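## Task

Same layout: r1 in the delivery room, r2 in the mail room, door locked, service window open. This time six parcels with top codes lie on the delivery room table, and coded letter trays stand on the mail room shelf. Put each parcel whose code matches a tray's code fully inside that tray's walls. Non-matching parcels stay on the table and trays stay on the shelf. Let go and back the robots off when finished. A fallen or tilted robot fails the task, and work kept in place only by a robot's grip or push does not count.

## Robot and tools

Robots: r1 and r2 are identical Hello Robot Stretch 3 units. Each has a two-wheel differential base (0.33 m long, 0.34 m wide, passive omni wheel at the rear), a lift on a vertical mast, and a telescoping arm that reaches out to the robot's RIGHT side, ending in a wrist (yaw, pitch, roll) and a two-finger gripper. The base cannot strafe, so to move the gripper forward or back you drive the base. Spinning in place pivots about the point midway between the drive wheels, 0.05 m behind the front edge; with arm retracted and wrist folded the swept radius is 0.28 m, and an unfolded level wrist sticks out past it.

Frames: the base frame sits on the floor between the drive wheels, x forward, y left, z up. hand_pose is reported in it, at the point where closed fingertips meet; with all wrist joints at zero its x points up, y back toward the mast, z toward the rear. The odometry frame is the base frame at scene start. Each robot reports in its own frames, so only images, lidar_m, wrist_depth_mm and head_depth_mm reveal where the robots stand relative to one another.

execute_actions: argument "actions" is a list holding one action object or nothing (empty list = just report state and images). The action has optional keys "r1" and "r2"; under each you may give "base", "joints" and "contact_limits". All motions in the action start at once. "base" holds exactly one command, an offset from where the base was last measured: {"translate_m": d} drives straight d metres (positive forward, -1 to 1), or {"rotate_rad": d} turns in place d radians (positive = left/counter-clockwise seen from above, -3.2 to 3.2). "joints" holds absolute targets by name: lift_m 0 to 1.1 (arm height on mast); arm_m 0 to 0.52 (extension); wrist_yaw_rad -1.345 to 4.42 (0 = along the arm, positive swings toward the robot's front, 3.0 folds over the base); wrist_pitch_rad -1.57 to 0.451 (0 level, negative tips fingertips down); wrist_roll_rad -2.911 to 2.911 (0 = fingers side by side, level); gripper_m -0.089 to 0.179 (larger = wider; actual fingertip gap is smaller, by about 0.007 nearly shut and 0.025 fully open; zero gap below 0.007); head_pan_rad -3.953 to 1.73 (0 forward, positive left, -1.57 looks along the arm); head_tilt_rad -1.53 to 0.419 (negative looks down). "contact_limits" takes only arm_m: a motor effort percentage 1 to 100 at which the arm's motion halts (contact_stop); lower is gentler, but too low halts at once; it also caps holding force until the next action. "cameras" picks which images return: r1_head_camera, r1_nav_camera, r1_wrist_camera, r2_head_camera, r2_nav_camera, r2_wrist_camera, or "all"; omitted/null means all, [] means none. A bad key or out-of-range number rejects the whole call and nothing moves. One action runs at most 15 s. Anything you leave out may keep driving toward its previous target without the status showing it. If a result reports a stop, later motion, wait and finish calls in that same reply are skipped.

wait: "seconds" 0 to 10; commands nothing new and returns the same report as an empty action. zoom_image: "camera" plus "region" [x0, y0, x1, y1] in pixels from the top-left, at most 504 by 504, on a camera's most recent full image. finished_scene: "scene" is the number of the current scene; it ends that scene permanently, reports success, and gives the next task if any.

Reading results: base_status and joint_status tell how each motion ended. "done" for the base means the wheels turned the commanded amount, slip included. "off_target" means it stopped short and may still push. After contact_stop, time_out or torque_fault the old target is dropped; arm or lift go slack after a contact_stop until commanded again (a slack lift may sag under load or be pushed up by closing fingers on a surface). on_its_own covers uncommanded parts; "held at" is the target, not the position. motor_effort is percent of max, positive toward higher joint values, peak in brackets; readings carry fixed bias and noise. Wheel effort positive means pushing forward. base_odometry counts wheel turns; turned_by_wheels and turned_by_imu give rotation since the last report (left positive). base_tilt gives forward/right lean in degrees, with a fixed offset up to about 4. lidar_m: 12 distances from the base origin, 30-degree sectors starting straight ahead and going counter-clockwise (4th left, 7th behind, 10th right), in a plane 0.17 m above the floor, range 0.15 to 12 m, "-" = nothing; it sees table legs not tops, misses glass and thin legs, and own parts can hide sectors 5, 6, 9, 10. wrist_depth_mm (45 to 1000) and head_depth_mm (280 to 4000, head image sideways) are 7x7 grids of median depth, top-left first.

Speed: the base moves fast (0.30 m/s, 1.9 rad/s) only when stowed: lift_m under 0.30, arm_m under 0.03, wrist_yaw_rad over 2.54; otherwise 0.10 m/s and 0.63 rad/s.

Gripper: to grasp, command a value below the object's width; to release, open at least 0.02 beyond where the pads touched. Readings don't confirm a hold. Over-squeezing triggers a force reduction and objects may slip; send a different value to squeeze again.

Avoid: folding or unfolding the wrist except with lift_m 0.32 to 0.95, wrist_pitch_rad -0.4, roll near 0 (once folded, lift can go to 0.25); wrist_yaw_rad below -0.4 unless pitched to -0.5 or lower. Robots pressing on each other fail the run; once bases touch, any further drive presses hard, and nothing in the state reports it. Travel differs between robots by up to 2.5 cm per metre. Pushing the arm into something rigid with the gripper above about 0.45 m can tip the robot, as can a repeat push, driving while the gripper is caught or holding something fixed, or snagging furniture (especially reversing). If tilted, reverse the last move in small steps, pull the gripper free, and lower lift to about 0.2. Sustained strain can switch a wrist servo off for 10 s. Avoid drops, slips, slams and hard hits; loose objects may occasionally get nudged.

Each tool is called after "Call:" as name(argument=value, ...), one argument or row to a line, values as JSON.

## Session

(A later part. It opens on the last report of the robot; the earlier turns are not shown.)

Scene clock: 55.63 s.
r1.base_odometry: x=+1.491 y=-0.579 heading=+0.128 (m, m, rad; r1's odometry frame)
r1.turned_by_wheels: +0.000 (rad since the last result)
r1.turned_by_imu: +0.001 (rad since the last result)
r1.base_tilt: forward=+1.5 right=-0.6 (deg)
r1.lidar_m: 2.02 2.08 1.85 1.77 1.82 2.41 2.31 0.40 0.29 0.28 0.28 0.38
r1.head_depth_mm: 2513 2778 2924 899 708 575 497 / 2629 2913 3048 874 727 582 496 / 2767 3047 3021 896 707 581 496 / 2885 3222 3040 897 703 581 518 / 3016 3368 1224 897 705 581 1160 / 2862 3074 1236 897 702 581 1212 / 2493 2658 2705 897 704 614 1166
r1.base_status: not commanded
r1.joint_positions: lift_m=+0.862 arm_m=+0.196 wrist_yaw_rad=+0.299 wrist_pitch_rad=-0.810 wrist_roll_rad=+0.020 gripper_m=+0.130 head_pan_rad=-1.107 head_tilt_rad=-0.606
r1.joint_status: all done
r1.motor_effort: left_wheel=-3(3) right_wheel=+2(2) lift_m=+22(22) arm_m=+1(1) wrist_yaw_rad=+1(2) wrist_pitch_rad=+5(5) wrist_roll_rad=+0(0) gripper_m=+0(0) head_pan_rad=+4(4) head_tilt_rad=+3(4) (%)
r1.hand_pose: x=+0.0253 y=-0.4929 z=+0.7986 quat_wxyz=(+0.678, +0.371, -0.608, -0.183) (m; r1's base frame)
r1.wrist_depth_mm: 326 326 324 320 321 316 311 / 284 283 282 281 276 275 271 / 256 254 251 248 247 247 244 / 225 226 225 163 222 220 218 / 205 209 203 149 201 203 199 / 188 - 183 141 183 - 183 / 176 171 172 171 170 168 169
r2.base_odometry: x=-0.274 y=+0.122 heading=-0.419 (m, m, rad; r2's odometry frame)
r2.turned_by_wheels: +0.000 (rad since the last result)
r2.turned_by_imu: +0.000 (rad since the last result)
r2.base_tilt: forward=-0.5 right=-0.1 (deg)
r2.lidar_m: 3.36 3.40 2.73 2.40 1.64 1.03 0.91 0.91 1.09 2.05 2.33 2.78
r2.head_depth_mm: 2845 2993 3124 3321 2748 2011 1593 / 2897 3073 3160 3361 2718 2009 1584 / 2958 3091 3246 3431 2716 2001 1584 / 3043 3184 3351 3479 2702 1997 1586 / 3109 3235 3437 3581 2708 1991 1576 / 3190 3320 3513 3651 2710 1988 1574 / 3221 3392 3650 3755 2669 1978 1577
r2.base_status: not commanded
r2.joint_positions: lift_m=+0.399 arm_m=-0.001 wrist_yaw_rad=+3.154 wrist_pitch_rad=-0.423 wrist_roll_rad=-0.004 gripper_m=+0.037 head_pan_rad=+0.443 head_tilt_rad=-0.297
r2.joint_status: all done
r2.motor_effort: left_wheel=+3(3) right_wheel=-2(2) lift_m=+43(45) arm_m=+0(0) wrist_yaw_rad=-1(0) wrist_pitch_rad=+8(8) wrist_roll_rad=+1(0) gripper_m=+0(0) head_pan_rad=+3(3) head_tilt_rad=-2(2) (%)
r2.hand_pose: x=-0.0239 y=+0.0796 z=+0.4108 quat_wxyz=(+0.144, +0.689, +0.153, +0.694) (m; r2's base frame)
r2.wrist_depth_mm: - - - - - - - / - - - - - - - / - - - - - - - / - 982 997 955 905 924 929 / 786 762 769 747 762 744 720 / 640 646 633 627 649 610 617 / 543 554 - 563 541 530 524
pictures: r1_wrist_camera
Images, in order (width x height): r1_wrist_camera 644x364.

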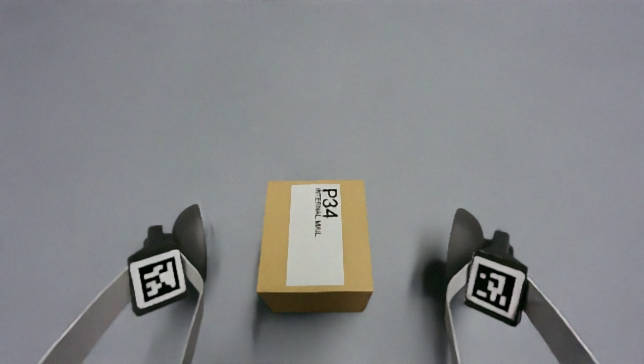

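Call:
execute_actions(
  actions=[
    {"r1": {"joints": {"gripper_m": 0.006, "arm_m": 0.193}}, "r2": {"joints": {"lift_m": 0.55}}},
  ],
  cameras=["r1_wrist_camera"],
)

Scene clock: 58.57 s.
r1.base_odometry: x=+1.491 y=-0.579 heading=+0.128 (m, m, rad; r1's odometry frame)
r1.turned_by_wheels: +0.000 (rad since the last result)
r1.turned_by_imu: +0.001 (rad since the last result)
r1.base_tilt: forward=+1.5 right=-0.6 (deg)
r1.lidar_m: 2.01 2.07 1.85 1.77 1.83 2.41 2.31 0.40 0.29 0.28 0.28 0.38
r1.head_depth_mm: 2502 2781 2912 898 706 569 496 / 2626 2920 3023 869 706 582 495 / 2754 3063 3035 894 705 582 496 / 2886 3207 3044 898 706 580 518 / 3041 3395 1230 896 704 581 1165 / 2854 3057 1230 896 705 582 1210 / 2478 2637 2696 895 704 612 1167
r1.base_status: not commanded
r1.joint_positions: lift_m=+0.862 arm_m=+0.193 wrist_yaw_rad=+0.299 wrist_pitch_rad=-0.812 wrist_roll_rad=+0.020 gripper_m=+0.007 head_pan_rad=-1.107 head_tilt_rad=-0.606
r1.joint_status: all done
r1.motor_effort: left_wheel=-3(3) right_wheel=+1(2) lift_m=+22(21) arm_m=-3(3) wrist_yaw_rad=+1(1) wrist_pitch_rad=+6(6) wrist_roll_rad=+0(0) gripper_m=-21(100) head_pan_rad=+3(5) head_tilt_rad=+4(4) (%)
r1.hand_pose: x=+0.0252 y=-0.4900 z=+0.7983 quat_wxyz=(+0.678, +0.371, -0.607, -0.184) (m; r1's base frame)
r1.wrist_depth_mm: 328 323 322 321 313 316 315 / 284 283 279 279 276 276 273 / 252 251 249 250 246 244 242 / 227 225 224 160 222 220 218 / 206 205 206 144 200 199 199 / 187 187 180 138 179 183 182 / 173 172 172 170 170 168 168
r2.base_odometry: x=-0.274 y=+0.122 heading=-0.419 (m, m, rad; r2's odometry frame)
r2.turned_by_wheels: +0.000 (rad since the last result)
r2.turned_by_imu: +0.000 (rad since the last result)
r2.base_tilt: forward=-0.6 right=+0.0 (deg)
r2.lidar_m: 3.38 3.39 2.73 2.41 1.63 1.02 0.91 0.92 1.10 2.05 2.33 2.78
r2.head_depth_mm: 2862 3002 3095 3295 2746 2026 1590 / 2909 3068 3158 3361 2746 2012 1591 / 2976 3099 3250 3433 2704 2007 1583 / 3024 3173 3388 3534 2706 2000 1580 / 3121 3257 3423 3596 2712 2003 1579 / 3178 3298 3514 3694 2687 1984 1579 / 3249 3393 3584 3758 2681 1980 1566
r2.base_status: not commanded
r2.joint_positions: lift_m=+0.549 arm_m=-0.001 wrist_yaw_rad=+3.154 wrist_pitch_rad=-0.423 wrist_roll_rad=-0.004 gripper_m=+0.037 head_pan_rad=+0.443 head_tilt_rad=-0.297
r2.joint_status: all done
r2.motor_effort: left_wheel=+2(3) right_wheel=-2(2) lift_m=+42(44) arm_m=+0(0) wrist_yaw_rad=-1(0) wrist_pitch_rad=+8(8) wrist_roll_rad=+1(0) gripper_m=+0(0) head_pan_rad=+3(3) head_tilt_rad=-2(2) (%)
r2.hand_pose: x=-0.0239 y=+0.0796 z=+0.5608 quat_wxyz=(+0.144, +0.689, +0.153, +0.694) (m; r2's base frame)
r2.wrist_depth_mm: - - - - - - - / - - - - - - - / - - - - - - - / - - - - - - - / - 996 970 984 974 938 920 / 813 816 821 798 816 797 782 / 709 723 698 688 691 688 662
pictures: r1_wrist_camera
Images, in order (width x height): r1_wrist_camera 644x364.

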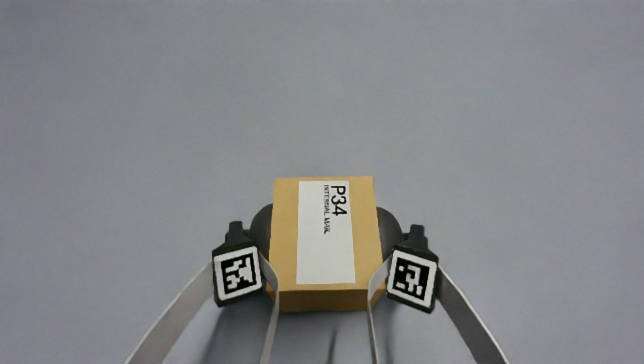

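Call:
execute_actions(
  actions=[
    {"r1": {"base": {"rotate_rad": 0.085}, "joints": {"lift_m": 0.93}}, "r2": {"joints": {"lift_m": 0.62}}},
  ],
  cameras=[],
)

Call:
execute_actions(
  actions=[
    {"r1": {"base": {"translate_m": -0.5}, "joints": {"lift_m": 1.0, "wrist_yaw_rad": 0.0, "arm_m": 0.3, "head_pan_rad": -2.3, "head_tilt_rad": -0.3}}, "r2": {"base": {"translate_m": -0.25}, "joints": {"lift_m": 0.9, "wrist_yaw_rad": 1.5, "gripper_m": 0.13}}},
  ],
  cameras=["r1_wrist_camera", "r1_head_camera"],
)

Scene clock: 68.07 s.
r1.base_odometry: x=+1.491 y=-0.579 heading=+0.213 (m, m, rad; r1's odometry frame)
r1.turned_by_wheels: +0.085 (rad since the last result)
r1.turned_by_imu: +0.087 (rad since the last result)
r1.base_tilt: forward=+1.5 right=-0.6 (deg)
r1.lidar_m: 2.02 2.13 1.81 1.77 1.87 2.36 2.31 0.37 0.28 0.27 0.29 0.42
r1.head_depth_mm: 2574 2827 2966 864 648 583 497 / 2714 2998 3021 898 706 583 496 / 2874 3156 3036 895 706 581 506 / 3011 3383 3016 895 706 583 529 / 2937 3226 1227 896 704 579 1190 / 2560 2763 2765 897 704 597 1189 / 2264 2461 2602 896 705 1326 1157
r1.base_status: done
r1.joint_positions: lift_m=+0.930 arm_m=+0.193 wrist_yaw_rad=+0.299 wrist_pitch_rad=-0.813 wrist_roll_rad=+0.020 gripper_m=+0.007 head_pan_rad=-1.107 head_tilt_rad=-0.606
r1.joint_status: all done
r1.motor_effort: left_wheel=-2(8) right_wheel=+1(5) lift_m=+28(29) arm_m=-3(3) wrist_yaw_rad=+1(1) wrist_pitch_rad=+6(6) wrist_roll_rad=+0(0) gripper_m=-21(21) head_pan_rad=+4(3) head_tilt_rad=+4(4) (%)
r1.hand_pose: x=+0.0251 y=-0.4897 z=+0.8658 quat_wxyz=(+0.678, +0.372, -0.607, -0.184) (m; r1's base frame)
r1.wrist_depth_mm: 444 424 439 398 429 427 426 / 386 390 382 375 374 376 371 / 343 337 341 337 335 332 331 / 305 306 303 160 302 298 297 / 280 277 280 146 273 270 269 / 255 254 246 137 243 250 247 / 233 233 232 231 229 232 227
r2.base_odometry: x=-0.274 y=+0.122 heading=-0.419 (m, m, rad; r2's odometry frame)
r2.turned_by_wheels: +0.000 (rad since the last result)
r2.turned_by_imu: +0.000 (rad since the last result)
r2.base_tilt: forward=-0.6 right=+0.0 (deg)
r2.lidar_m: 3.37 3.39 2.72 2.40 1.64 1.03 0.91 0.92 1.10 2.03 2.33 2.79
r2.head_depth_mm: 2878 2974 3100 3298 2758 2015 1582 / 2913 3050 3144 3397 2740 2023 1591 / 2961 3110 3261 3464 2726 2008 1582 / 3011 3194 3371 3492 2719 2007 1572 / 3083 3242 3404 3611 2701 1990 1580 / 3163 3326 3528 3664 2688 1993 1569 / 3224 3416 3577 3734 2671 1982 1574
r2.base_status: not commanded
r2.joint_positions: lift_m=+0.619 arm_m=-0.001 wrist_yaw_rad=+3.154 wrist_pitch_rad=-0.423 wrist_roll_rad=-0.004 gripper_m=+0.037 head_pan_rad=+0.443 head_tilt_rad=-0.297
r2.joint_status: all done
r2.motor_effort: left_wheel=+3(2) right_wheel=-2(2) lift_m=+43(43) arm_m=+0(0) wrist_yaw_rad=-1(1) wrist_pitch_rad=+8(8) wrist_roll_rad=+0(0) gripper_m=+0(1) head_pan_rad=+1(3) head_tilt_rad=-2(2) (%)
r2.hand_pose: x=-0.0239 y=+0.0796 z=+0.6308 quat_wxyz=(+0.144, +0.689, +0.153, +0.694) (m; r2's base frame)
r2.wrist_depth_mm: - - - - - - - / - - - - - - - / - - - - - - - / - - - - - - - / - - - - - - - / 900 927 937 891 908 881 875 / 814 775 762 758 761 754 746
pictures: none
No camera images: the call's "cameras" was empty. Leave "cameras" out to get every camera's image.

Scene clock: 74.00 s.
r1.base_odometry: x=+1.002 y=-0.684 heading=+0.213 (m, m, rad; r1's odometry frame)
r1.turned_by_wheels: +0.000 (rad since the last result)
r1.turned_by_imu: +0.001 (rad since the last result)
r1.base_tilt: forward=+1.5 right=-0.6 (deg)
r1.lidar_m: 1.22 2.42 1.85 1.80 1.90 1.85 1.81 1.91 0.25 0.25 0.26 0.37
r1.head_depth_mm: 1887 1957 2050 2138 2219 1998 - / 2081 2157 2285 2413 2437 - - / 2281 2446 2558 2707 2646 - - / 2584 2753 2953 3170 2806 - - / 2957 3181 3382 3485 - - 1466 / 2842 3027 3203 3306 - 1721 1418 / 2704 2811 2969 3072 - 1230 606
r1.base_status: done
r1.joint_positions: lift_m=+1.000 arm_m=+0.300 wrist_yaw_rad=+0.001 wrist_pitch_rad=-0.814 wrist_roll_rad=+0.020 gripper_m=+0.007 head_pan_rad=-2.293 head_tilt_rad=-0.310
r1.joint_status: all done
r1.motor_effort: left_wheel=-2(9) right_wheel=+2(2) lift_m=+27(28) arm_m=+1(1) wrist_yaw_rad=+0(1) wrist_pitch_rad=+7(6) wrist_roll_rad=+0(0) gripper_m=-21(21) head_pan_rad=-2(47) head_tilt_rad=+5(32) (%)
r1.hand_pose: x=-0.0214 y=-0.6031 z=+0.9357 quat_wxyz=(+0.643, +0.278, -0.655, -0.283) (m; r1's base frame)
r1.wrist_depth_mm: - - - - - - - / 482 484 481 483 474 - - / 438 428 427 422 418 - - / 384 393 377 159 372 - - / 350 352 316 145 347 356 - / 324 324 310 138 308 320 - / 301 298 298 296 292 298 982
r2.base_odometry: x=-0.502 y=+0.224 heading=-0.419 (m, m, rad; r2's odometry frame)
r2.turned_by_wheels: +0.000 (rad since the last result)
r2.turned_by_imu: -0.002 (rad since the last result)
r2.base_tilt: forward=-0.6 right=+0.1 (deg)
r2.lidar_m: 3.62 3.65 2.67 2.36 1.23 0.75 0.67 0.67 0.80 1.50 2.38 2.83
r2.head_depth_mm: 3057 3206 3312 3500 2757 2017 1591 / 3120 3224 3402 3573 2769 2007 1590 / 3197 3342 3477 3616 2725 2000 1588 / 3248 3413 3564 3727 2715 1996 1580 / 3312 3491 3687 3806 2704 1985 1578 / 3395 3559 3763 3867 2692 1987 1573 / 3472 3630 3863 - 2682 1977 1575
r2.base_status: done
r2.joint_positions: lift_m=+0.899 arm_m=-0.001 wrist_yaw_rad=+1.504 wrist_pitch_rad=-0.423 wrist_roll_rad=-0.004 gripper_m=+0.130 head_pan_rad=+0.443 head_tilt_rad=-0.297
r2.joint_status: all done
r2.motor_effort: left_wheel=+3(6) right_wheel=-2(4) lift_m=+42(43) arm_m=+0(0) wrist_yaw_rad=-4(3) wrist_pitch_rad=+8(8) wrist_roll_rad=+0(0) gripper_m=+0(81) head_pan_rad=+3(2) head_tilt_rad=-2(2) (%)
r2.hand_pose: x=+0.2019 y=-0.1593 z=+0.9108 quat_wxyz=(+0.608, +0.580, -0.402, +0.365) (m; r2's base frame)
r2.wrist_depth_mm: - - - - - - - / - - - - - - - / - - - - - - - / - - - - - - - / - - - - - - - / - - - - - - - / - - - - - - -
pictures: r1_head_camera (sideways: a quarter turn clockwise sets it upright), r1_wrist_camera
Images, in order (width x height): r1_head_camera 896x504, r1_wrist_camera 644x364.

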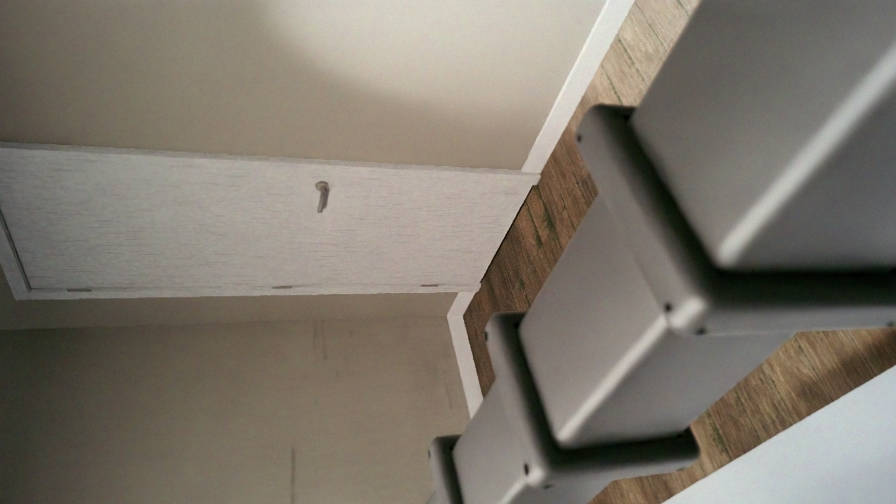

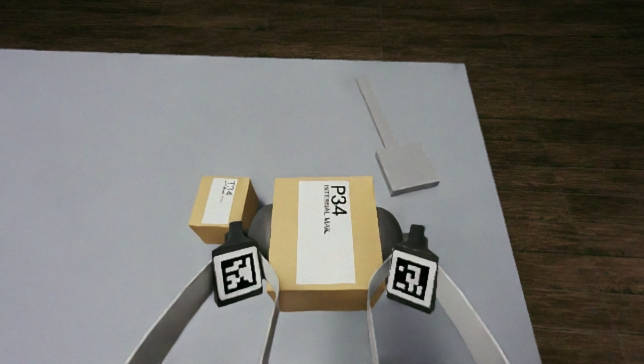

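Call:
execute_actions(
  actions=[
    {"r1": {"base": {"translate_m": -0.62}, "joints": {"lift_m": 1.05, "wrist_yaw_rad": -0.8, "head_pan_rad": -2.7, "head_tilt_rad": -0.3}}, "r2": {"base": {"rotate_rad": -1.365}, "joints": {"lift_m": 1.04, "wrist_yaw_rad": 0.0, "wrist_pitch_rad": -0.8, "head_pan_rad": -1.57, "head_tilt_rad": -0.45}}},
  ],
  cameras=["r1_head_camera", "r2_head_camera", "r2_nav_camera", "r2_wrist_camera"],
)

Scene clock: 84.87 s.
r1.base_odometry: x=+0.396 y=-0.815 heading=+0.212 (m, m, rad; r1's odometry frame)
r1.turned_by_wheels: +0.000 (rad since the last result)
r1.turned_by_imu: +0.002 (rad since the last result)
r1.base_tilt: forward=+1.5 right=-0.7 (deg)
r1.lidar_m: 1.04 2.48 1.88 1.83 1.60 1.22 1.19 1.25 1.79 2.94 0.97 0.51
r1.head_depth_mm: - - - 1192 - - - / - - - 1334 - - - / 1121 1189 1278 1324 - - - / 1170 1247 1325 1393 - - - / 1236 1325 1418 1504 - - - / 1326 1412 1533 - - - 1382 / 1406 1513 1635 - - - 1423
r1.base_status: done
r1.joint_positions: lift_m=+1.050 arm_m=+0.300 wrist_yaw_rad=-0.798 wrist_pitch_rad=-0.814 wrist_roll_rad=+0.020 gripper_m=+0.007 head_pan_rad=-2.693 head_tilt_rad=-0.310
r1.joint_status: all done
r1.motor_effort: left_wheel=-1(7) right_wheel=+2(3) lift_m=+27(29) arm_m=+1(1) wrist_yaw_rad=-1(2) wrist_pitch_rad=+6(7) wrist_roll_rad=+0(0) gripper_m=-21(22) head_pan_rad=-3(27) head_tilt_rad=+6(6) (%)
r1.hand_pose: x=-0.1350 y=-0.5552 z=+0.9857 quat_wxyz=(+0.482, +0.001, -0.712, -0.511) (m; r1's base frame)
r1.wrist_depth_mm: - - - - - - 885 / - - - - - - 981 / - - - - - - - / - - - 160 - - - / - - - 145 - - - / - - - 136 - - - / - - - - - - -
r2.base_odometry: x=-0.502 y=+0.224 heading=-1.784 (m, m, rad; r2's odometry frame)
r2.turned_by_wheels: -1.365 (rad since the last result)
r2.turned_by_imu: -1.388 (rad since the last result)
r2.base_tilt: forward=-0.6 right=+0.0 (deg)
r2.lidar_m: 2.38 2.46 3.35 3.62 3.39 2.45 2.36 0.95 0.70 0.67 0.69 0.95
r2.head_depth_mm: 548 588 636 676 - - - / 548 588 637 675 - - - / 547 589 637 677 - - - / 542 585 632 683 735 857 - / - - 2475 857 686 838 974 / - - - 899 659 837 951 / - - - 896 657 835 938
r2.base_status: done
r2.joint_positions: lift_m=+1.039 arm_m=-0.001 wrist_yaw_rad=+0.003 wrist_pitch_rad=-0.807 wrist_roll_rad=-0.004 gripper_m=+0.130 head_pan_rad=-1.563 head_tilt_rad=-0.444
r2.joint_status: all done
r2.motor_effort: left_wheel=+3(9) right_wheel=-3(6) lift_m=+42(43) arm_m=-1(0) wrist_yaw_rad=-3(5) wrist_pitch_rad=+4(7) wrist_roll_rad=+0(0) gripper_m=+1(1) head_pan_rad=-2(31) head_tilt_rad=-4(23) (%)
r2.hand_pose: x=-0.0211 y=-0.3041 z=+0.9763 quat_wxyz=(+0.652, +0.279, -0.648, -0.276) (m; r2's base frame)
r2.wrist_depth_mm: 415 426 427 438 454 455 463 / 375 374 381 511 532 539 552 / 563 579 591 609 642 646 661 / 695 703 717 763 805 812 880 / 890 911 930 - - - - / - - - - - - - / - - - - - 994 -
pictures: r1_head_camera (sideways: a quarter turn clockwise sets it upright), r2_head_camera (sideways: a quarter turn clockwise sets it upright), r2_nav_camera (sideways: a quarter turn counterclockwise sets it upright), r2_wrist_camera
Images, in order (width x height): r1_head_camera 896x504, r2_head_camera 896x504, r2_nav_camera 672x504, r2_wrist_camera 644x364.

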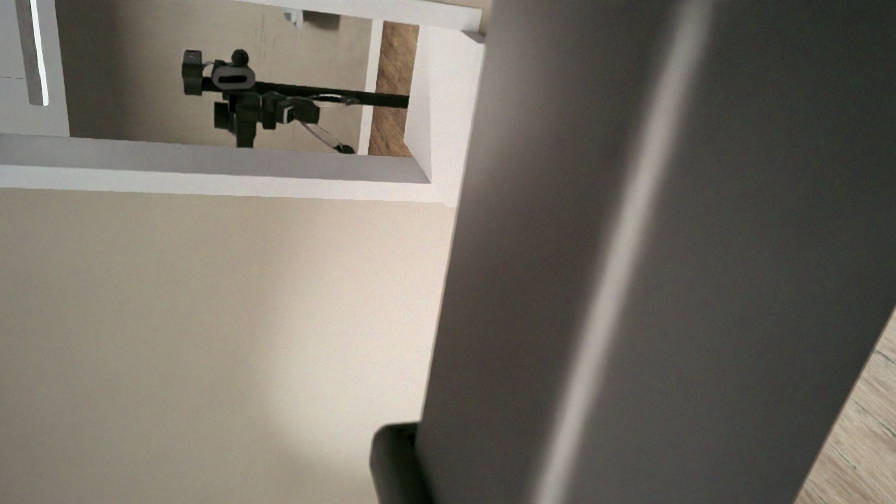

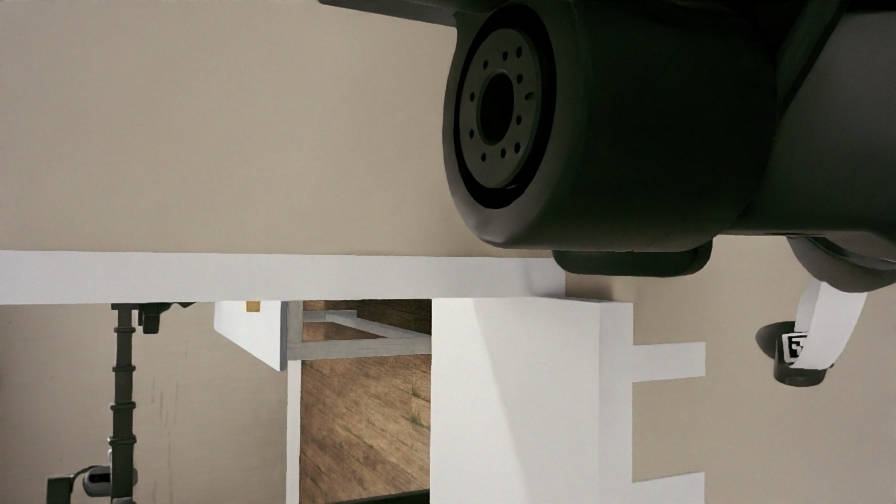

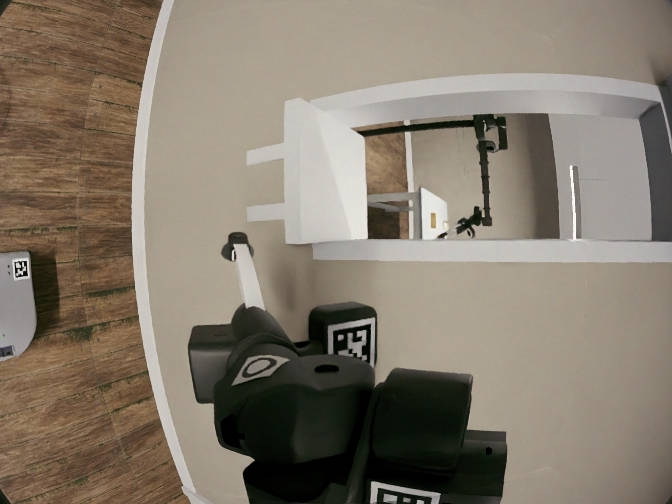

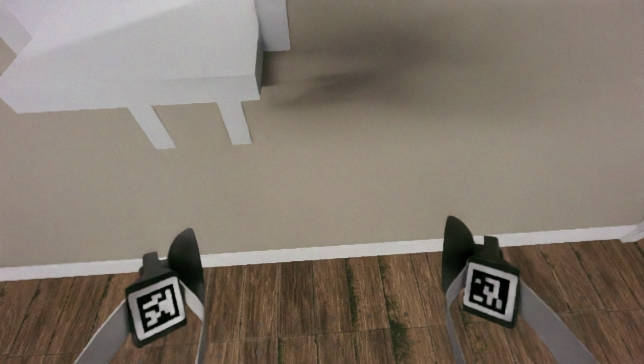

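Call:
execute_actions(
  actions=[
    {"r1": {"base": {"translate_m": -0.48}, "joints": {"arm_m": 0.25, "wrist_yaw_rad": -0.54, "head_pan_rad": -1.7, "head_tilt_rad": -0.4}}, "r2": {"base": {"translate_m": 0.22}}},
  ],
  cameras=["r2_head_camera", "r2_wrist_camera"],
)

Scene clock: 98.70 s.
r1.base_odometry: x=-0.073 y=-0.916 heading=+0.212 (m, m, rad; r1's odometry frame)
r1.turned_by_wheels: +0.000 (rad since the last result)
r1.turned_by_imu: +0.001 (rad since the last result)
r1.base_tilt: forward=+1.5 right=-0.6 (deg)
r1.lidar_m: 0.97 2.51 1.90 1.86 0.95 0.73 0.71 0.75 1.06 2.92 1.28 0.97
r1.head_depth_mm: 1696 1683 - 1899 1822 1652 1372 / 2409 2368 - 2456 2125 1690 1374 / 2528 2707 - 2981 2014 1687 1376 / 2511 2649 - - 2031 1687 1371 / 2480 2696 2889 2825 2187 1683 1375 / 2474 2700 2880 3051 2204 1680 1366 / 2479 2633 2881 3043 2226 1693 1370
r1.base_status: done
r1.joint_positions: lift_m=+1.050 arm_m=+0.250 wrist_yaw_rad=-0.542 wrist_pitch_rad=-0.814 wrist_roll_rad=+0.020 gripper_m=+0.007 head_pan_rad=-1.707 head_tilt_rad=-0.395
r1.joint_status: all done
r1.motor_effort: left_wheel=-1(8) right_wheel=+2(2) lift_m=+27(28) arm_m=-3(2) wrist_yaw_rad=+1(2) wrist_pitch_rad=+7(7) wrist_roll_rad=+0(0) gripper_m=-21(21) head_pan_rad=+3(43) head_tilt_rad=-3(18) (%)
r1.hand_pose: x=-0.1032 y=-0.5309 z=+0.9857 quat_wxyz=(+0.544, +0.092, -0.706, -0.445) (m; r1's base frame)
r1.wrist_depth_mm: - - - - 990 690 548 / - - - - - 740 576 / - - - - - 838 629 / - - - 159 - 913 665 / - - - 145 - 962 716 / - - - 137 - - 761 / - - - - - - 821
r2.base_odometry: x=-0.549 y=+0.009 heading=-1.784 (m, m, rad; r2's odometry frame)
r2.turned_by_wheels: +0.000 (rad since the last result)
r2.turned_by_imu: +0.003 (rad since the last result)
r2.base_tilt: forward=-0.5 right=+0.0 (deg)
r2.lidar_m: 2.15 2.24 3.06 3.62 3.66 2.67 2.58 0.95 0.70 0.67 0.69 0.95
r2.head_depth_mm: 595 593 631 670 - - - / - - 2425 2579 - - - / - 2896 3699 3275 - - - / - 3284 2577 1735 703 856 - / - - - 902 662 834 971 / 605 610 642 699 725 835 951 / 543 586 634 691 757 835 938
r2.base_status: done
r2.joint_positions: lift_m=+1.039 arm_m=-0.001 wrist_yaw_rad=+0.003 wrist_pitch_rad=-0.807 wrist_roll_rad=-0.004 gripper_m=+0.130 head_pan_rad=-1.563 head_tilt_rad=-0.444
r2.joint_status: not commanded
r2.motor_effort: left_wheel=+2(10) right_wheel=-2(4) lift_m=+42(42) arm_m=-1(1) wrist_yaw_rad=-3(3) wrist_pitch_rad=+4(4) wrist_roll_rad=+1(1) gripper_m=+1(0) head_pan_rad=-2(3) head_tilt_rad=-4(4) (%)
r2.hand_pose: x=-0.0211 y=-0.3041 z=+0.9763 quat_wxyz=(+0.652, +0.279, -0.648, -0.276) (m; r2's base frame)
r2.wrist_depth_mm: 416 419 427 422 429 460 457 / 482 488 376 381 394 528 552 / 571 576 594 612 637 643 660 / 683 716 731 766 791 813 875 / 892 901 949 - - - - / - - - - - - - / - - - - - 995 -
pictures: r2_head_camera (sideways: a quarter turn clockwise sets it upright), r2_wrist_camera
Images, in order (width x height): r2_head_camera 896x504, r2_wrist_camera 644x364.

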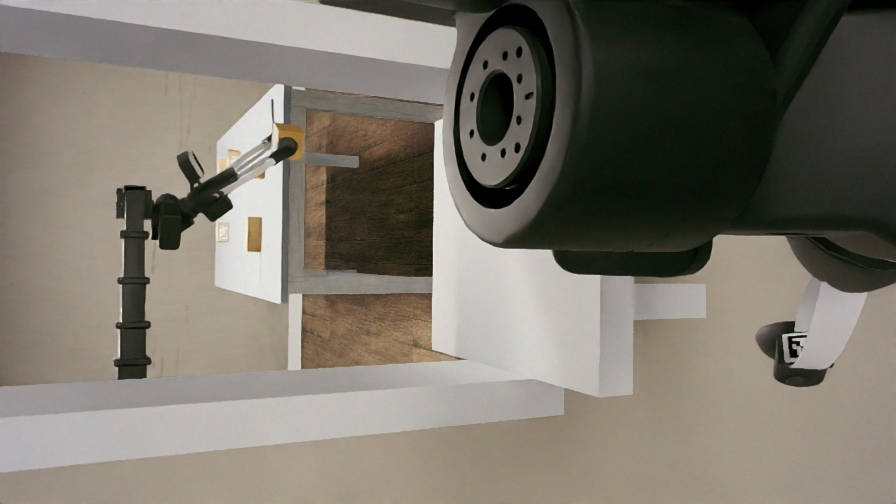

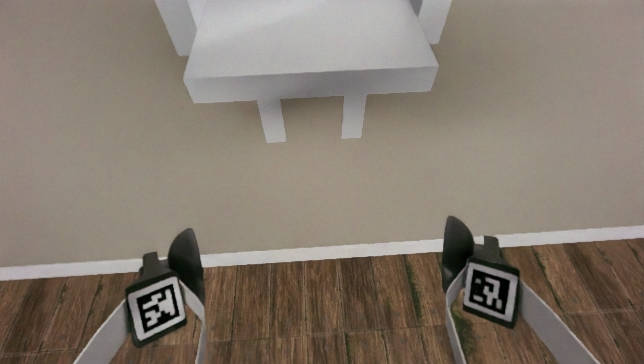

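Call:
execute_actions(
  actions=[
    {"r1": {"base": {"rotate_rad": -1.091}, "joints": {"arm_m": 0.5}}},
  ],
  cameras=["r1_wrist_camera", "r1_head_camera", "r2_head_camera"],
)

Scene clock: 103.30 s.
r1.base_odometry: x=-0.073 y=-0.916 heading=-0.879 (m, m, rad; r1's odometry frame)
r1.turned_by_wheels: -1.091 (rad since the last result)
r1.turned_by_imu: -1.097 (rad since the last result)
r1.base_tilt: forward=+1.5 right=-0.6 (deg)
r1.lidar_m: 3.04 1.26 0.97 2.61 1.93 1.86 1.00 0.73 0.71 0.74 1.02 2.86
r1.head_depth_mm: 561 598 - 703 750 823 905 / 587 615 - 725 791 872 964 / - - - 979 788 923 1034 / - - - 843 781 986 1107 / - - 882 919 939 1058 1204 / 708 759 820 889 1004 1139 1270 / 726 791 869 962 1082 1234 1341
r1.base_status: done
r1.joint_positions: lift_m=+1.050 arm_m=+0.500 wrist_yaw_rad=-0.541 wrist_pitch_rad=-0.814 wrist_roll_rad=+0.020 gripper_m=+0.007 head_pan_rad=-1.707 head_tilt_rad=-0.395
r1.joint_status: all done
r1.motor_effort: left_wheel=+4(10) right_wheel=-2(6) lift_m=+27(27) arm_m=+1(1) wrist_yaw_rad=+2(2) wrist_pitch_rad=+7(7) wrist_roll_rad=+0(0) gripper_m=-21(21) head_pan_rad=+3(4) head_tilt_rad=-3(3) (%)
r1.hand_pose: x=-0.1031 y=-0.7804 z=+0.9857 quat_wxyz=(+0.544, +0.092, -0.706, -0.445) (m; r1's base frame)
r1.wrist_depth_mm: - - - - - - 142 / 218 - 354 353 - 213 142 / 218 314 312 311 309 213 142 / 217 276 285 159 278 214 142 / 217 258 261 145 251 216 142 / 218 234 226 138 224 214 157 / 266 215 215 213 214 356 439
r2.base_odometry: x=-0.549 y=+0.009 heading=-1.784 (m, m, rad; r2's odometry frame)
r2.turned_by_wheels: +0.000 (rad since the last result)
r2.turned_by_imu: +0.000 (rad since the last result)
r2.base_tilt: forward=-0.6 right=+0.0 (deg)
r2.lidar_m: 2.15 2.24 3.05 3.62 3.69 2.68 2.59 0.95 0.69 0.67 0.69 0.95
r2.head_depth_mm: 596 593 631 670 - - - / - - 2426 2591 - - - / - - 3749 3260 - - - / - 827 2450 803 703 858 - / - - - 903 660 835 972 / 604 611 641 698 726 836 953 / 544 587 635 689 757 837 935
r2.base_status: not commanded
r2.joint_positions: lift_m=+1.039 arm_m=-0.001 wrist_yaw_rad=+0.003 wrist_pitch_rad=-0.807 wrist_roll_rad=-0.004 gripper_m=+0.130 head_pan_rad=-1.563 head_tilt_rad=-0.444
r2.joint_status: not commanded
r2.motor_effort: left_wheel=+2(2) right_wheel=-2(2) lift_m=+42(42) arm_m=-1(1) wrist_yaw_rad=-4(3) wrist_pitch_rad=+4(4) wrist_roll_rad=+0(1) gripper_m=+1(1) head_pan_rad=-2(3) head_tilt_rad=-3(4) (%)
r2.hand_pose: x=-0.0211 y=-0.3041 z=+0.9763 quat_wxyz=(+0.652, +0.279, -0.648, -0.276) (m; r2's base frame)
r2.wrist_depth_mm: 418 420 418 422 431 454 467 / 476 490 377 382 391 537 547 / 556 580 582 607 640 640 665 / 699 705 729 741 795 815 863 / 881 893 935 - - - - / - - - - - - - / - - - - - 979 -
pictures: r1_head_camera (sideways: a quarter turn clockwise sets it upright), r1_wrist_camera, r2_head_camera (sideways: a quarter turn clockwise sets it upright)
Images, in order (width x height): r1_head_camera 896x504, r1_wrist_camera 644x364, r2_head_camera 896x504.

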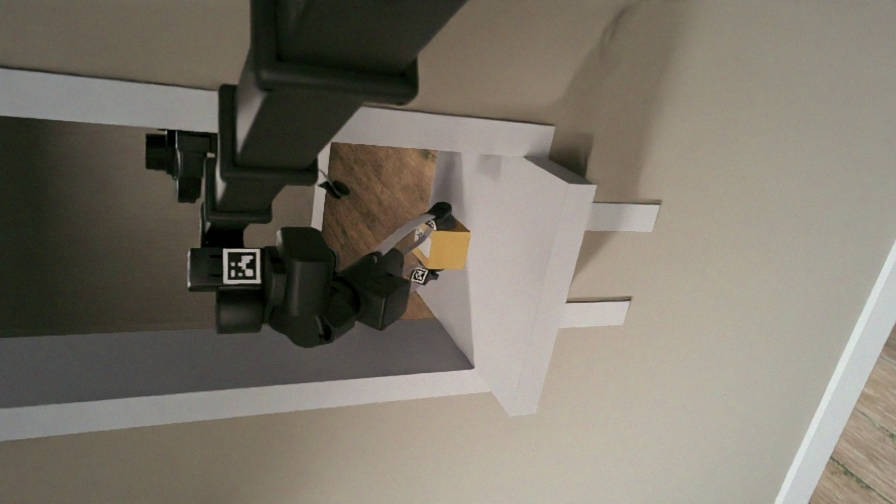

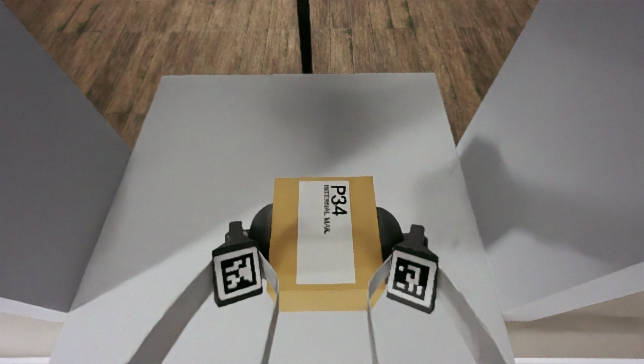

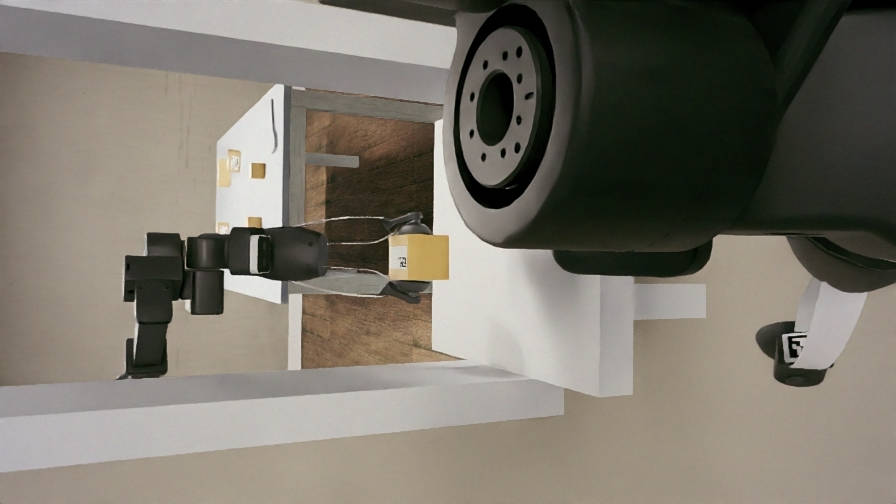

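Call:
execute_actions(
  actions=[
    {"r1": {"base": {"translate_m": 0.03}, "joints": {"arm_m": 0.52, "lift_m": 1.004}}},
  ],
  cameras=[],
)

Call:
execute_actions(
  actions=[
    {"r1": {"joints": {"gripper_m": 0.11, "lift_m": 1.002}}, "r2": {"joints": {"arm_m": 0.12}}},
  ],
  cameras=["r1_wrist_camera", "r2_wrist_camera"],
)

Scene clock: 107.47 s.
r1.base_odometry: x=-0.054 y=-0.939 heading=-0.878 (m, m, rad; r1's odometry frame)
r1.turned_by_wheels: +0.000 (rad since the last result)
r1.turned_by_imu: +0.001 (rad since the last result)
r1.base_tilt: forward=+1.5 right=-0.6 (deg)
r1.lidar_m: 3.00 1.23 0.95 2.65 1.95 1.88 1.02 0.75 0.72 0.75 1.04 2.89
r1.head_depth_mm: 571 613 651 - 791 840 928 / - 1232 665 - 810 888 987 / - - - 978 781 947 1050 / - - - 843 896 1002 1138 / 778 826 823 879 969 1078 1221 / 705 765 837 917 1030 1162 1304 / 744 810 887 992 1108 1255 1344
r1.base_status: done
r1.joint_positions: lift_m=+1.004 arm_m=+0.520 wrist_yaw_rad=-0.541 wrist_pitch_rad=-0.814 wrist_roll_rad=+0.020 gripper_m=+0.007 head_pan_rad=-1.707 head_tilt_rad=-0.395
r1.joint_status: all done
r1.motor_effort: left_wheel=+5(9) right_wheel=-2(4) lift_m=+22(21) arm_m=+1(1) wrist_yaw_rad=+1(1) wrist_pitch_rad=+7(7) wrist_roll_rad=+0(0) gripper_m=-21(21) head_pan_rad=+2(4) head_tilt_rad=-3(3) (%)
r1.hand_pose: x=-0.1031 y=-0.8004 z=+0.9400 quat_wxyz=(+0.544, +0.092, -0.706, -0.445) (m; r1's base frame)
r1.wrist_depth_mm: 180 - - - - - 184 / 182 302 286 283 280 293 184 / 180 242 252 252 248 241 185 / 179 223 226 160 224 223 184 / 179 206 210 144 204 202 185 / 183 189 182 137 181 186 183 / 282 175 175 173 172 171 174
r2.base_odometry: x=-0.549 y=+0.009 heading=-1.784 (m, m, rad; r2's odometry frame)
r2.turned_by_wheels: +0.000 (rad since the last result)
r2.turned_by_imu: +0.000 (rad since the last result)
r2.base_tilt: forward=-0.7 right=+0.0 (deg)
r2.lidar_m: 2.15 2.24 3.03 3.62 3.66 2.67 2.58 0.95 0.69 0.67 0.69 0.95
r2.head_depth_mm: 596 593 630 670 - - - / - - 2430 2593 - - - / - - 2591 3292 - - - / - 845 2388 845 702 856 - / - - - 901 661 834 970 / 604 612 640 698 726 837 952 / 544 588 634 690 756 837 938
r2.base_status: not commanded
r2.joint_positions: lift_m=+1.039 arm_m=-0.001 wrist_yaw_rad=+0.003 wrist_pitch_rad=-0.807 wrist_roll_rad=-0.004 gripper_m=+0.130 head_pan_rad=-1.563 head_tilt_rad=-0.444
r2.joint_status: not commanded
r2.motor_effort: left_wheel=+2(2) right_wheel=-2(2) lift_m=+42(42) arm_m=-1(1) wrist_yaw_rad=-3(3) wrist_pitch_rad=+4(4) wrist_roll_rad=+1(1) gripper_m=+1(0) head_pan_rad=-3(2) head_tilt_rad=-3(3) (%)
r2.hand_pose: x=-0.0211 y=-0.3041 z=+0.9763 quat_wxyz=(+0.652, +0.279, -0.648, -0.276) (m; r2's base frame)
r2.wrist_depth_mm: 413 420 428 423 423 450 470 / 479 496 380 386 392 534 552 / 563 577 600 618 633 653 664 / 690 704 736 773 789 820 855 / 882 937 944 - - - - / - - - - - - - / - - - - - 987 -
pictures: none
No camera images: the call's "cameras" was empty. Leave "cameras" out to get every camera's image.

Scene clock: 109.60 s.
r1.base_odometry: x=-0.054 y=-0.939 heading=-0.878 (m, m, rad; r1's odometry frame)
r1.turned_by_wheels: +0.000 (rad since the last result)
r1.turned_by_imu: +0.001 (rad since the last result)
r1.base_tilt: forward=+1.5 right=-0.7 (deg)
r1.lidar_m: 3.00 1.23 0.95 2.65 1.94 1.89 1.02 0.75 0.72 0.75 1.04 2.89
r1.head_depth_mm: 570 612 655 - 796 842 925 / - 1149 671 - 813 892 988 / - - - 975 780 942 1060 / - - - 852 899 1008 1131 / 779 825 831 875 966 1082 1228 / 705 764 837 916 1032 1165 1300 / 743 808 886 989 1102 1256 1348
r1.base_status: not commanded
r1.joint_positions: lift_m=+1.002 arm_m=+0.520 wrist_yaw_rad=-0.541 wrist_pitch_rad=-0.814 wrist_roll_rad=+0.020 gripper_m=+0.110 head_pan_rad=-1.707 head_tilt_rad=-0.395
r1.joint_status: all done
r1.motor_effort: left_wheel=+5(4) right_wheel=-2(2) lift_m=+22(22) arm_m=+1(1) wrist_yaw_rad=+1(1) wrist_pitch_rad=+7(7) wrist_roll_rad=+0(0) gripper_m=+0(93) head_pan_rad=+3(3) head_tilt_rad=-3(3) (%)
r1.hand_pose: x=-0.1031 y=-0.8004 z=+0.9380 quat_wxyz=(+0.544, +0.092, -0.706, -0.445) (m; r1's base frame)
r1.wrist_depth_mm: 180 - - - - - 184 / 180 296 280 280 278 291 183 / 180 241 249 247 246 243 185 / 179 222 227 164 220 222 184 / 180 204 203 149 202 200 184 / 183 191 184 141 182 187 180 / 341 173 172 172 171 169 172
r2.base_odometry: x=-0.549 y=+0.009 heading=-1.784 (m, m, rad; r2's odometry frame)
r2.turned_by_wheels: +0.000 (rad since the last result)
r2.turned_by_imu: +0.000 (rad since the last result)
r2.base_tilt: forward=-0.5 right=+0.0 (deg)
r2.lidar_m: 2.15 2.24 3.05 3.61 3.69 2.67 2.58 0.95 0.70 0.67 0.69 0.95
r2.head_depth_mm: 596 592 - - - 840 938 / - - - - - 841 940 / - - 2353 - - 866 938 / - 847 2413 826 - 851 935 / - - - 900 687 844 936 / 605 611 640 698 724 837 940 / 543 587 634 690 756 837 939
r2.base_status: not commanded
r2.joint_positions: lift_m=+1.039 arm_m=+0.120 wrist_yaw_rad=+0.003 wrist_pitch_rad=-0.807 wrist_roll_rad=-0.004 gripper_m=+0.130 head_pan_rad=-1.563 head_tilt_rad=-0.444
r2.joint_status: all done
r2.motor_effort: left_wheel=+2(2) right_wheel=-2(2) lift_m=+42(42) arm_m=+3(2) wrist_yaw_rad=-3(4) wrist_pitch_rad=+5(4) wrist_roll_rad=+1(0) gripper_m=+1(0) head_pan_rad=-2(3) head_tilt_rad=-4(4) (%)
r2.hand_pose: x=-0.0212 y=-0.4245 z=+0.9762 quat_wxyz=(+0.652, +0.279, -0.648, -0.277) (m; r2's base frame)
r2.wrist_depth_mm: 295 305 417 410 402 327 333 / 347 350 361 359 355 387 394 / 411 400 310 312 312 467 481 / 505 512 538 548 567 600 610 / 644 651 702 745 775 775 849 / 928 919 - - - - - / - - - - - - -
pictures: r1_wrist_camera, r2_wrist_camera
Images, in order (width x height): r1_wrist_camera 644x364, r2_wrist_camera 644x364.

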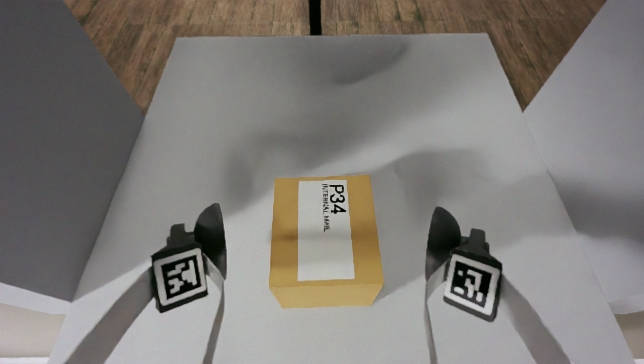

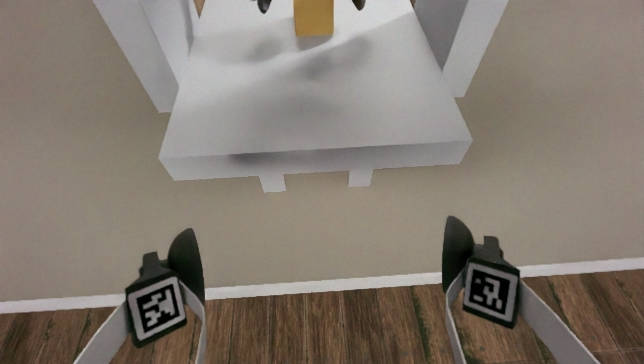

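Call:
execute_actions(
  actions=[
    {"r1": {"joints": {"lift_m": 1.075}}, "r2": {"joints": {"arm_m": 0.22}}},
  ],
  cameras=[],
)

Call:
execute_actions(
  actions=[
    {"r1": {"base": {"rotate_rad": 1.13}, "joints": {"arm_m": 0.3, "head_pan_rad": -1.0, "head_tilt_rad": -0.6}}, "r2": {"joints": {"arm_m": 0.44, "lift_m": 1.012}}},
  ],
  cameras=["r2_wrist_camera"],
)

Scene clock: 115.17 s.
r1.base_odometry: x=-0.054 y=-0.939 heading=-0.878 (m, m, rad; r1's odometry frame)
r1.turned_by_wheels: +0.000 (rad since the last result)
r1.turned_by_imu: +0.001 (rad since the last result)
r1.base_tilt: forward=+1.5 right=-0.6 (deg)
r1.lidar_m: 3.01 1.23 0.95 2.65 1.95 1.88 1.02 0.75 0.72 0.75 1.04 2.89
r1.head_depth_mm: 571 597 676 709 769 842 927 / - 1470 1067 745 811 888 986 / - - - 950 780 947 1056 / - - - 890 897 1011 1136 / 776 801 834 893 965 1081 1221 / 707 762 835 916 1034 1165 1297 / 742 810 886 987 1104 1256 1341
r1.base_status: not commanded
r1.joint_positions: lift_m=+1.075 arm_m=+0.520 wrist_yaw_rad=-0.541 wrist_pitch_rad=-0.814 wrist_roll_rad=+0.020 gripper_m=+0.110 head_pan_rad=-1.707 head_tilt_rad=-0.395
r1.joint_status: all done
r1.motor_effort: left_wheel=+4(4) right_wheel=-1(2) lift_m=+27(28) arm_m=+1(1) wrist_yaw_rad=+1(1) wrist_pitch_rad=+7(7) wrist_roll_rad=+0(0) gripper_m=+0(1) head_pan_rad=+2(4) head_tilt_rad=-3(3) (%)
r1.hand_pose: x=-0.1031 y=-0.8004 z=+1.0107 quat_wxyz=(+0.544, +0.092, -0.706, -0.445) (m; r1's base frame)
r1.wrist_depth_mm: 180 - - - - - 185 / 180 - - - - - 184 / 180 249 344 348 343 332 184 / 180 248 309 311 307 280 184 / 179 247 281 278 280 263 185 / 184 216 255 207 257 243 190 / 433 237 237 234 236 233 422
r2.base_odometry: x=-0.549 y=+0.009 heading=-1.784 (m, m, rad; r2's odometry frame)
r2.turned_by_wheels: +0.000 (rad since the last result)
r2.turned_by_imu: +0.000 (rad since the last result)
r2.base_tilt: forward=-0.6 right=+0.1 (deg)
r2.lidar_m: 2.16 2.23 3.04 3.62 3.71 2.67 2.58 0.95 0.69 0.67 0.69 0.95
r2.head_depth_mm: 594 592 648 698 747 839 937 / - - - 787 644 839 942 / - - - - 646 837 937 / - 811 2561 904 645 839 938 / - - - 901 644 838 937 / 603 612 638 699 725 835 937 / 543 587 635 690 755 837 936
r2.base_status: not commanded
r2.joint_positions: lift_m=+1.039 arm_m=+0.220 wrist_yaw_rad=+0.003 wrist_pitch_rad=-0.807 wrist_roll_rad=-0.004 gripper_m=+0.130 head_pan_rad=-1.563 head_tilt_rad=-0.444
r2.joint_status: all done
r2.motor_effort: left_wheel=+1(3) right_wheel=-2(1) lift_m=+42(42) arm_m=+2(1) wrist_yaw_rad=-3(3) wrist_pitch_rad=+4(4) wrist_roll_rad=+1(0) gripper_m=+0(1) head_pan_rad=-2(2) head_tilt_rad=-4(3) (%)
r2.hand_pose: x=-0.0212 y=-0.5245 z=+0.9762 quat_wxyz=(+0.652, +0.279, -0.648, -0.277) (m; r2's base frame)
r2.wrist_depth_mm: 197 273 427 394 417 241 222 / 225 268 360 344 354 265 267 / 275 285 312 312 309 310 327 / 338 316 278 278 275 375 416 / 437 399 250 253 254 496 580 / 616 614 684 743 801 - 950 / 967 998 - 971 - 997 -
pictures: none
No camera images: the call's "cameras" was empty. Leave "cameras" out to get every camera's image.

Scene clock: 118.03 s.
r1.base_odometry: x=-0.054 y=-0.939 heading=+0.251 (m, m, rad; r1's odometry frame)
r1.turned_by_wheels: +1.130 (rad since the last result)
r1.turned_by_imu: +1.138 (rad since the last result)
r1.base_tilt: forward=+1.5 right=-0.6 (deg)
r1.lidar_m: 0.95 2.45 1.91 1.88 0.94 0.74 0.72 0.77 1.14 2.89 1.23 0.95
r1.head_depth_mm: 2582 2839 2954 2244 1745 1433 1220 / 2807 2999 3101 2245 1747 1444 1218 / 2973 3300 3123 2223 1750 1435 1218 / 3206 3555 3088 2223 1748 1428 1215 / 3438 3865 3092 2068 1685 1433 1221 / 3779 - 1295 2139 1752 1438 1217 / 3711 3943 1263 2075 1744 1433 1217
r1.base_status: done
r1.joint_positions: lift_m=+1.075 arm_m=+0.300 wrist_yaw_rad=-0.541 wrist_pitch_rad=-0.814 wrist_roll_rad=+0.020 gripper_m=+0.110 head_pan_rad=-1.007 head_tilt_rad=-0.592
r1.joint_status: all done
r1.motor_effort: left_wheel=-2(8) right_wheel=+2(7) lift_m=+26(27) arm_m=-3(3) wrist_yaw_rad=+1(1) wrist_pitch_rad=+7(7) wrist_roll_rad=+0(0) gripper_m=+0(0) head_pan_rad=+4(39) head_tilt_rad=-5(26) (%)
r1.hand_pose: x=-0.1031 y=-0.5810 z=+1.0108 quat_wxyz=(+0.544, +0.092, -0.706, -0.444) (m; r1's base frame)
r1.wrist_depth_mm: - - - - - 760 598 / - - - - - 808 623 / - - - - - 870 656 / - - - - - 977 694 / - - - - - - 755 / - - - - - - 804 / - - - - - - 847
r2.base_odometry: x=-0.549 y=+0.009 heading=-1.784 (m, m, rad; r2's odometry frame)
r2.turned_by_wheels: +0.000 (rad since the last result)
r2.turned_by_imu: +0.000 (rad since the last result)
r2.base_tilt: forward=-0.5 right=+0.0 (deg)
r2.lidar_m: 2.16 2.24 3.06 3.62 3.68 2.67 2.59 0.95 0.69 0.67 0.69 0.95
r2.head_depth_mm: 595 591 - 688 747 841 940 / - - 2413 824 666 838 935 / - 1369 - 863 664 837 938 / - - 2490 810 662 836 938 / - - - 901 660 838 938 / 604 612 639 698 725 835 936 / 543 586 635 689 756 835 936
r2.base_status: not commanded
r2.joint_positions: lift_m=+1.013 arm_m=+0.440 wrist_yaw_rad=+0.002 wrist_pitch_rad=-0.808 wrist_roll_rad=-0.004 gripper_m=+0.130 head_pan_rad=-1.563 head_tilt_rad=-0.444
r2.joint_status: all done
r2.motor_effort: left_wheel=+2(2) right_wheel=-2(2) lift_m=+11(37) arm_m=+3(1) wrist_yaw_rad=-2(3) wrist_pitch_rad=+5(4) wrist_roll_rad=+0(0) gripper_m=+0(0) head_pan_rad=-2(3) head_tilt_rad=-4(4) (%)
r2.hand_pose: x=-0.0212 y=-0.7444 z=+0.9496 quat_wxyz=(+0.652, +0.279, -0.648, -0.277) (m; r2's base frame)
r2.wrist_depth_mm: - - - - - - - / - - - - - - - / - - 273 276 273 - 169 / 183 251 244 183 242 238 171 / 180 222 220 173 218 217 173 / 178 202 199 198 196 - 174 / 173 179 182 182 181 177 169
pictures: r2_wrist_camera
Images, in order (width x height): r2_wrist_camera 644x364.

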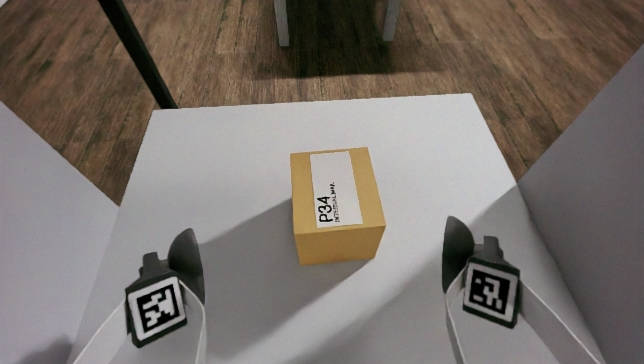

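Call:
execute_actions(
  actions=[
    {"r1": {"base": {"translate_m": 0.07}, "joints": {"wrist_yaw_rad": 0.0}}, "r2": {"joints": {"arm_m": 0.478, "lift_m": 1.003}}},
  ],
  cameras=["r2_wrist_camera"],
)

Scene clock: 123.70 s.
r1.base_odometry: x=+0.014 y=-0.922 heading=+0.251 (m, m, rad; r1's odometry frame)
r1.turned_by_wheels: +0.000 (rad since the last result)
r1.turned_by_imu: +0.001 (rad since the last result)
r1.base_tilt: forward=+1.5 right=-0.6 (deg)
r1.lidar_m: 1.00 2.45 1.91 1.88 1.03 0.81 0.79 0.85 1.25 2.89 1.18 0.88
r1.head_depth_mm: 2606 2797 2952 2255 1745 1432 1215 / 2754 3008 3106 2230 1756 1434 1220 / 2966 3279 3084 2228 1753 1439 1218 / 3200 3550 3078 2246 1736 1427 1219 / 3463 3926 2797 2073 1659 1434 1216 / 3833 - 1267 2158 1739 1429 1221 / 3584 3892 1261 1988 1750 1436 1220
r1.base_status: done
r1.joint_positions: lift_m=+1.075 arm_m=+0.300 wrist_yaw_rad=-0.002 wrist_pitch_rad=-0.814 wrist_roll_rad=+0.020 gripper_m=+0.110 head_pan_rad=-1.007 head_tilt_rad=-0.592
r1.joint_status: all done
r1.motor_effort: left_wheel=-2(3) right_wheel=+1(4) lift_m=+27(27) arm_m=-3(3) wrist_yaw_rad=+2(1) wrist_pitch_rad=+7(7) wrist_roll_rad=+0(0) gripper_m=+0(0) head_pan_rad=+3(4) head_tilt_rad=-5(5) (%)
r1.hand_pose: x=-0.0219 y=-0.6037 z=+1.0108 quat_wxyz=(+0.643, +0.277, -0.656, -0.283) (m; r1's base frame)
r1.wrist_depth_mm: - - - - - - - / - - - - - - - / - - - - - - - / - - - - - - - / - - - - - - - / - - - - - - 998 / - - - - - - 963
r2.base_odometry: x=-0.549 y=+0.009 heading=-1.784 (m, m, rad; r2's odometry frame)
r2.turned_by_wheels: +0.000 (rad since the last result)
r2.turned_by_imu: +0.000 (rad since the last result)
r2.base_tilt: forward=-0.6 right=+0.1 (deg)
r2.lidar_m: 2.15 2.23 3.06 3.62 3.68 2.67 2.58 0.95 0.70 0.67 0.69 0.95
r2.head_depth_mm: 595 591 - 694 748 841 938 / - - 2516 823 666 838 941 / - 1447 - 865 663 838 936 / - - 2487 818 660 837 936 / - - - 903 660 838 937 / 605 611 641 698 724 839 938 / 544 587 634 689 756 838 936
r2.base_status: not commanded
r2.joint_positions: lift_m=+1.004 arm_m=+0.478 wrist_yaw_rad=+0.002 wrist_pitch_rad=-0.808 wrist_roll_rad=-0.004 gripper_m=+0.130 head_pan_rad=-1.563 head_tilt_rad=-0.444
r2.joint_status: all done
r2.motor_effort: left_wheel=+2(2) right_wheel=-2(2) lift_m=+10(10) arm_m=+2(5) wrist_yaw_rad=-2(2) wrist_pitch_rad=+5(5) wrist_roll_rad=+0(1) gripper_m=+1(0) head_pan_rad=-2(2) head_tilt_rad=-3(3) (%)
r2.hand_pose: x=-0.0212 y=-0.7824 z=+0.9406 quat_wxyz=(+0.652, +0.279, -0.648, -0.277) (m; r2's base frame)
r2.wrist_depth_mm: - - - - - - - / - - - - - - - / - - 264 263 260 - - / - 239 232 232 231 236 181 / - 211 211 155 204 210 172 / 179 192 190 143 181 - 175 / 172 171 174 170 173 168 168
pictures: r2_wrist_camera
Images, in order (width x height): r2_wrist_camera 644x364.

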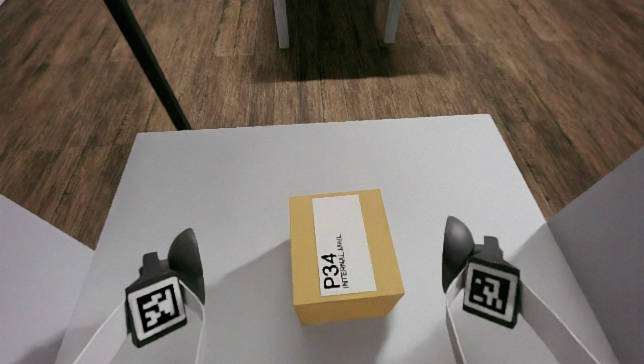

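Call:
execute_actions(
  actions=[
    {"r1": {"base": {"translate_m": 0.11}}, "r2": {"joints": {"gripper_m": 0.006, "lift_m": 1.002}}},
  ],
  cameras=["r2_wrist_camera"],
)

Scene clock: 127.23 s.
r1.base_odometry: x=+0.121 y=-0.894 heading=+0.251 (m, m, rad; r1's odometry frame)
r1.turned_by_wheels: +0.000 (rad since the last result)
r1.turned_by_imu: +0.001 (rad since the last result)
r1.base_tilt: forward=+1.5 right=-0.6 (deg)
r1.lidar_m: 1.07 2.43 1.90 1.87 1.18 0.92 0.90 0.97 1.42 2.91 1.11 0.77
r1.head_depth_mm: 2620 2842 2953 2240 1729 1442 1222 / 2766 3041 3094 2237 1752 1434 1218 / 2998 3299 3108 2250 1746 1436 1216 / 3202 3584 3097 2155 1693 1435 1219 / 3505 3929 1263 2063 1691 1432 1219 / 3743 - 1264 1989 1744 1430 1221 / 3505 3732 1200 980 1758 1435 1219
r1.base_status: done
r1.joint_positions: lift_m=+1.075 arm_m=+0.300 wrist_yaw_rad=-0.002 wrist_pitch_rad=-0.814 wrist_roll_rad=+0.020 gripper_m=+0.110 head_pan_rad=-1.007 head_tilt_rad=-0.592
r1.joint_status: not commanded
r1.motor_effort: left_wheel=-3(3) right_wheel=+2(5) lift_m=+26(27) arm_m=-3(3) wrist_yaw_rad=+2(1) wrist_pitch_rad=+7(6) wrist_roll_rad=+0(0) gripper_m=+1(0) head_pan_rad=+3(3) head_tilt_rad=-4(5) (%)
r1.hand_pose: x=-0.0218 y=-0.6037 z=+1.0108 quat_wxyz=(+0.643, +0.277, -0.656, -0.283) (m; r1's base frame)
r1.wrist_depth_mm: - - - - - - - / - - - - - - - / - - - - - - - / - - - - - - - / - - - - - - - / - - - - - - - / - - - - - - -
r2.base_odometry: x=-0.549 y=+0.009 heading=-1.784 (m, m, rad; r2's odometry frame)
r2.turned_by_wheels: +0.000 (rad since the last result)
r2.turned_by_imu: +0.000 (rad since the last result)
r2.base_tilt: forward=-0.5 right=+0.0 (deg)
r2.lidar_m: 2.15 2.24 3.03 3.62 3.66 2.67 2.58 0.95 0.70 0.67 0.69 0.95
r2.head_depth_mm: 596 592 - 699 754 839 940 / - - 2519 823 666 839 938 / - - - 884 663 839 940 / - - 2483 798 663 838 938 / - - - 901 659 837 937 / 604 611 640 696 725 838 938 / 543 586 633 690 756 836 937
r2.base_status: not commanded
r2.joint_positions: lift_m=+1.003 arm_m=+0.478 wrist_yaw_rad=+0.002 wrist_pitch_rad=-0.809 wrist_roll_rad=-0.004 gripper_m=+0.007 head_pan_rad=-1.563 head_tilt_rad=-0.444
r2.joint_status: all done
r2.motor_effort: left_wheel=+2(2) right_wheel=-2(2) lift_m=+10(9) arm_m=+2(3) wrist_yaw_rad=-3(2) wrist_pitch_rad=+5(6) wrist_roll_rad=+0(0) gripper_m=-17(93) head_pan_rad=-2(2) head_tilt_rad=-4(4) (%)
r2.hand_pose: x=-0.0212 y=-0.7821 z=+0.9394 quat_wxyz=(+0.652, +0.280, -0.648, -0.277) (m; r2's base frame)
r2.wrist_depth_mm: - - - - - - - / - - - - - - - / - - 262 259 258 - - / - 236 233 231 230 235 179 / - 208 212 150 209 206 173 / 179 189 190 138 - 187 175 / 170 173 169 169 173 171 168
pictures: r2_wrist_camera
Images, in order (width x height): r2_wrist_camera 644x364.

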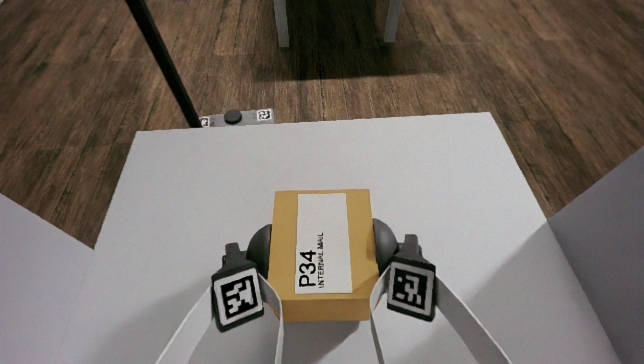

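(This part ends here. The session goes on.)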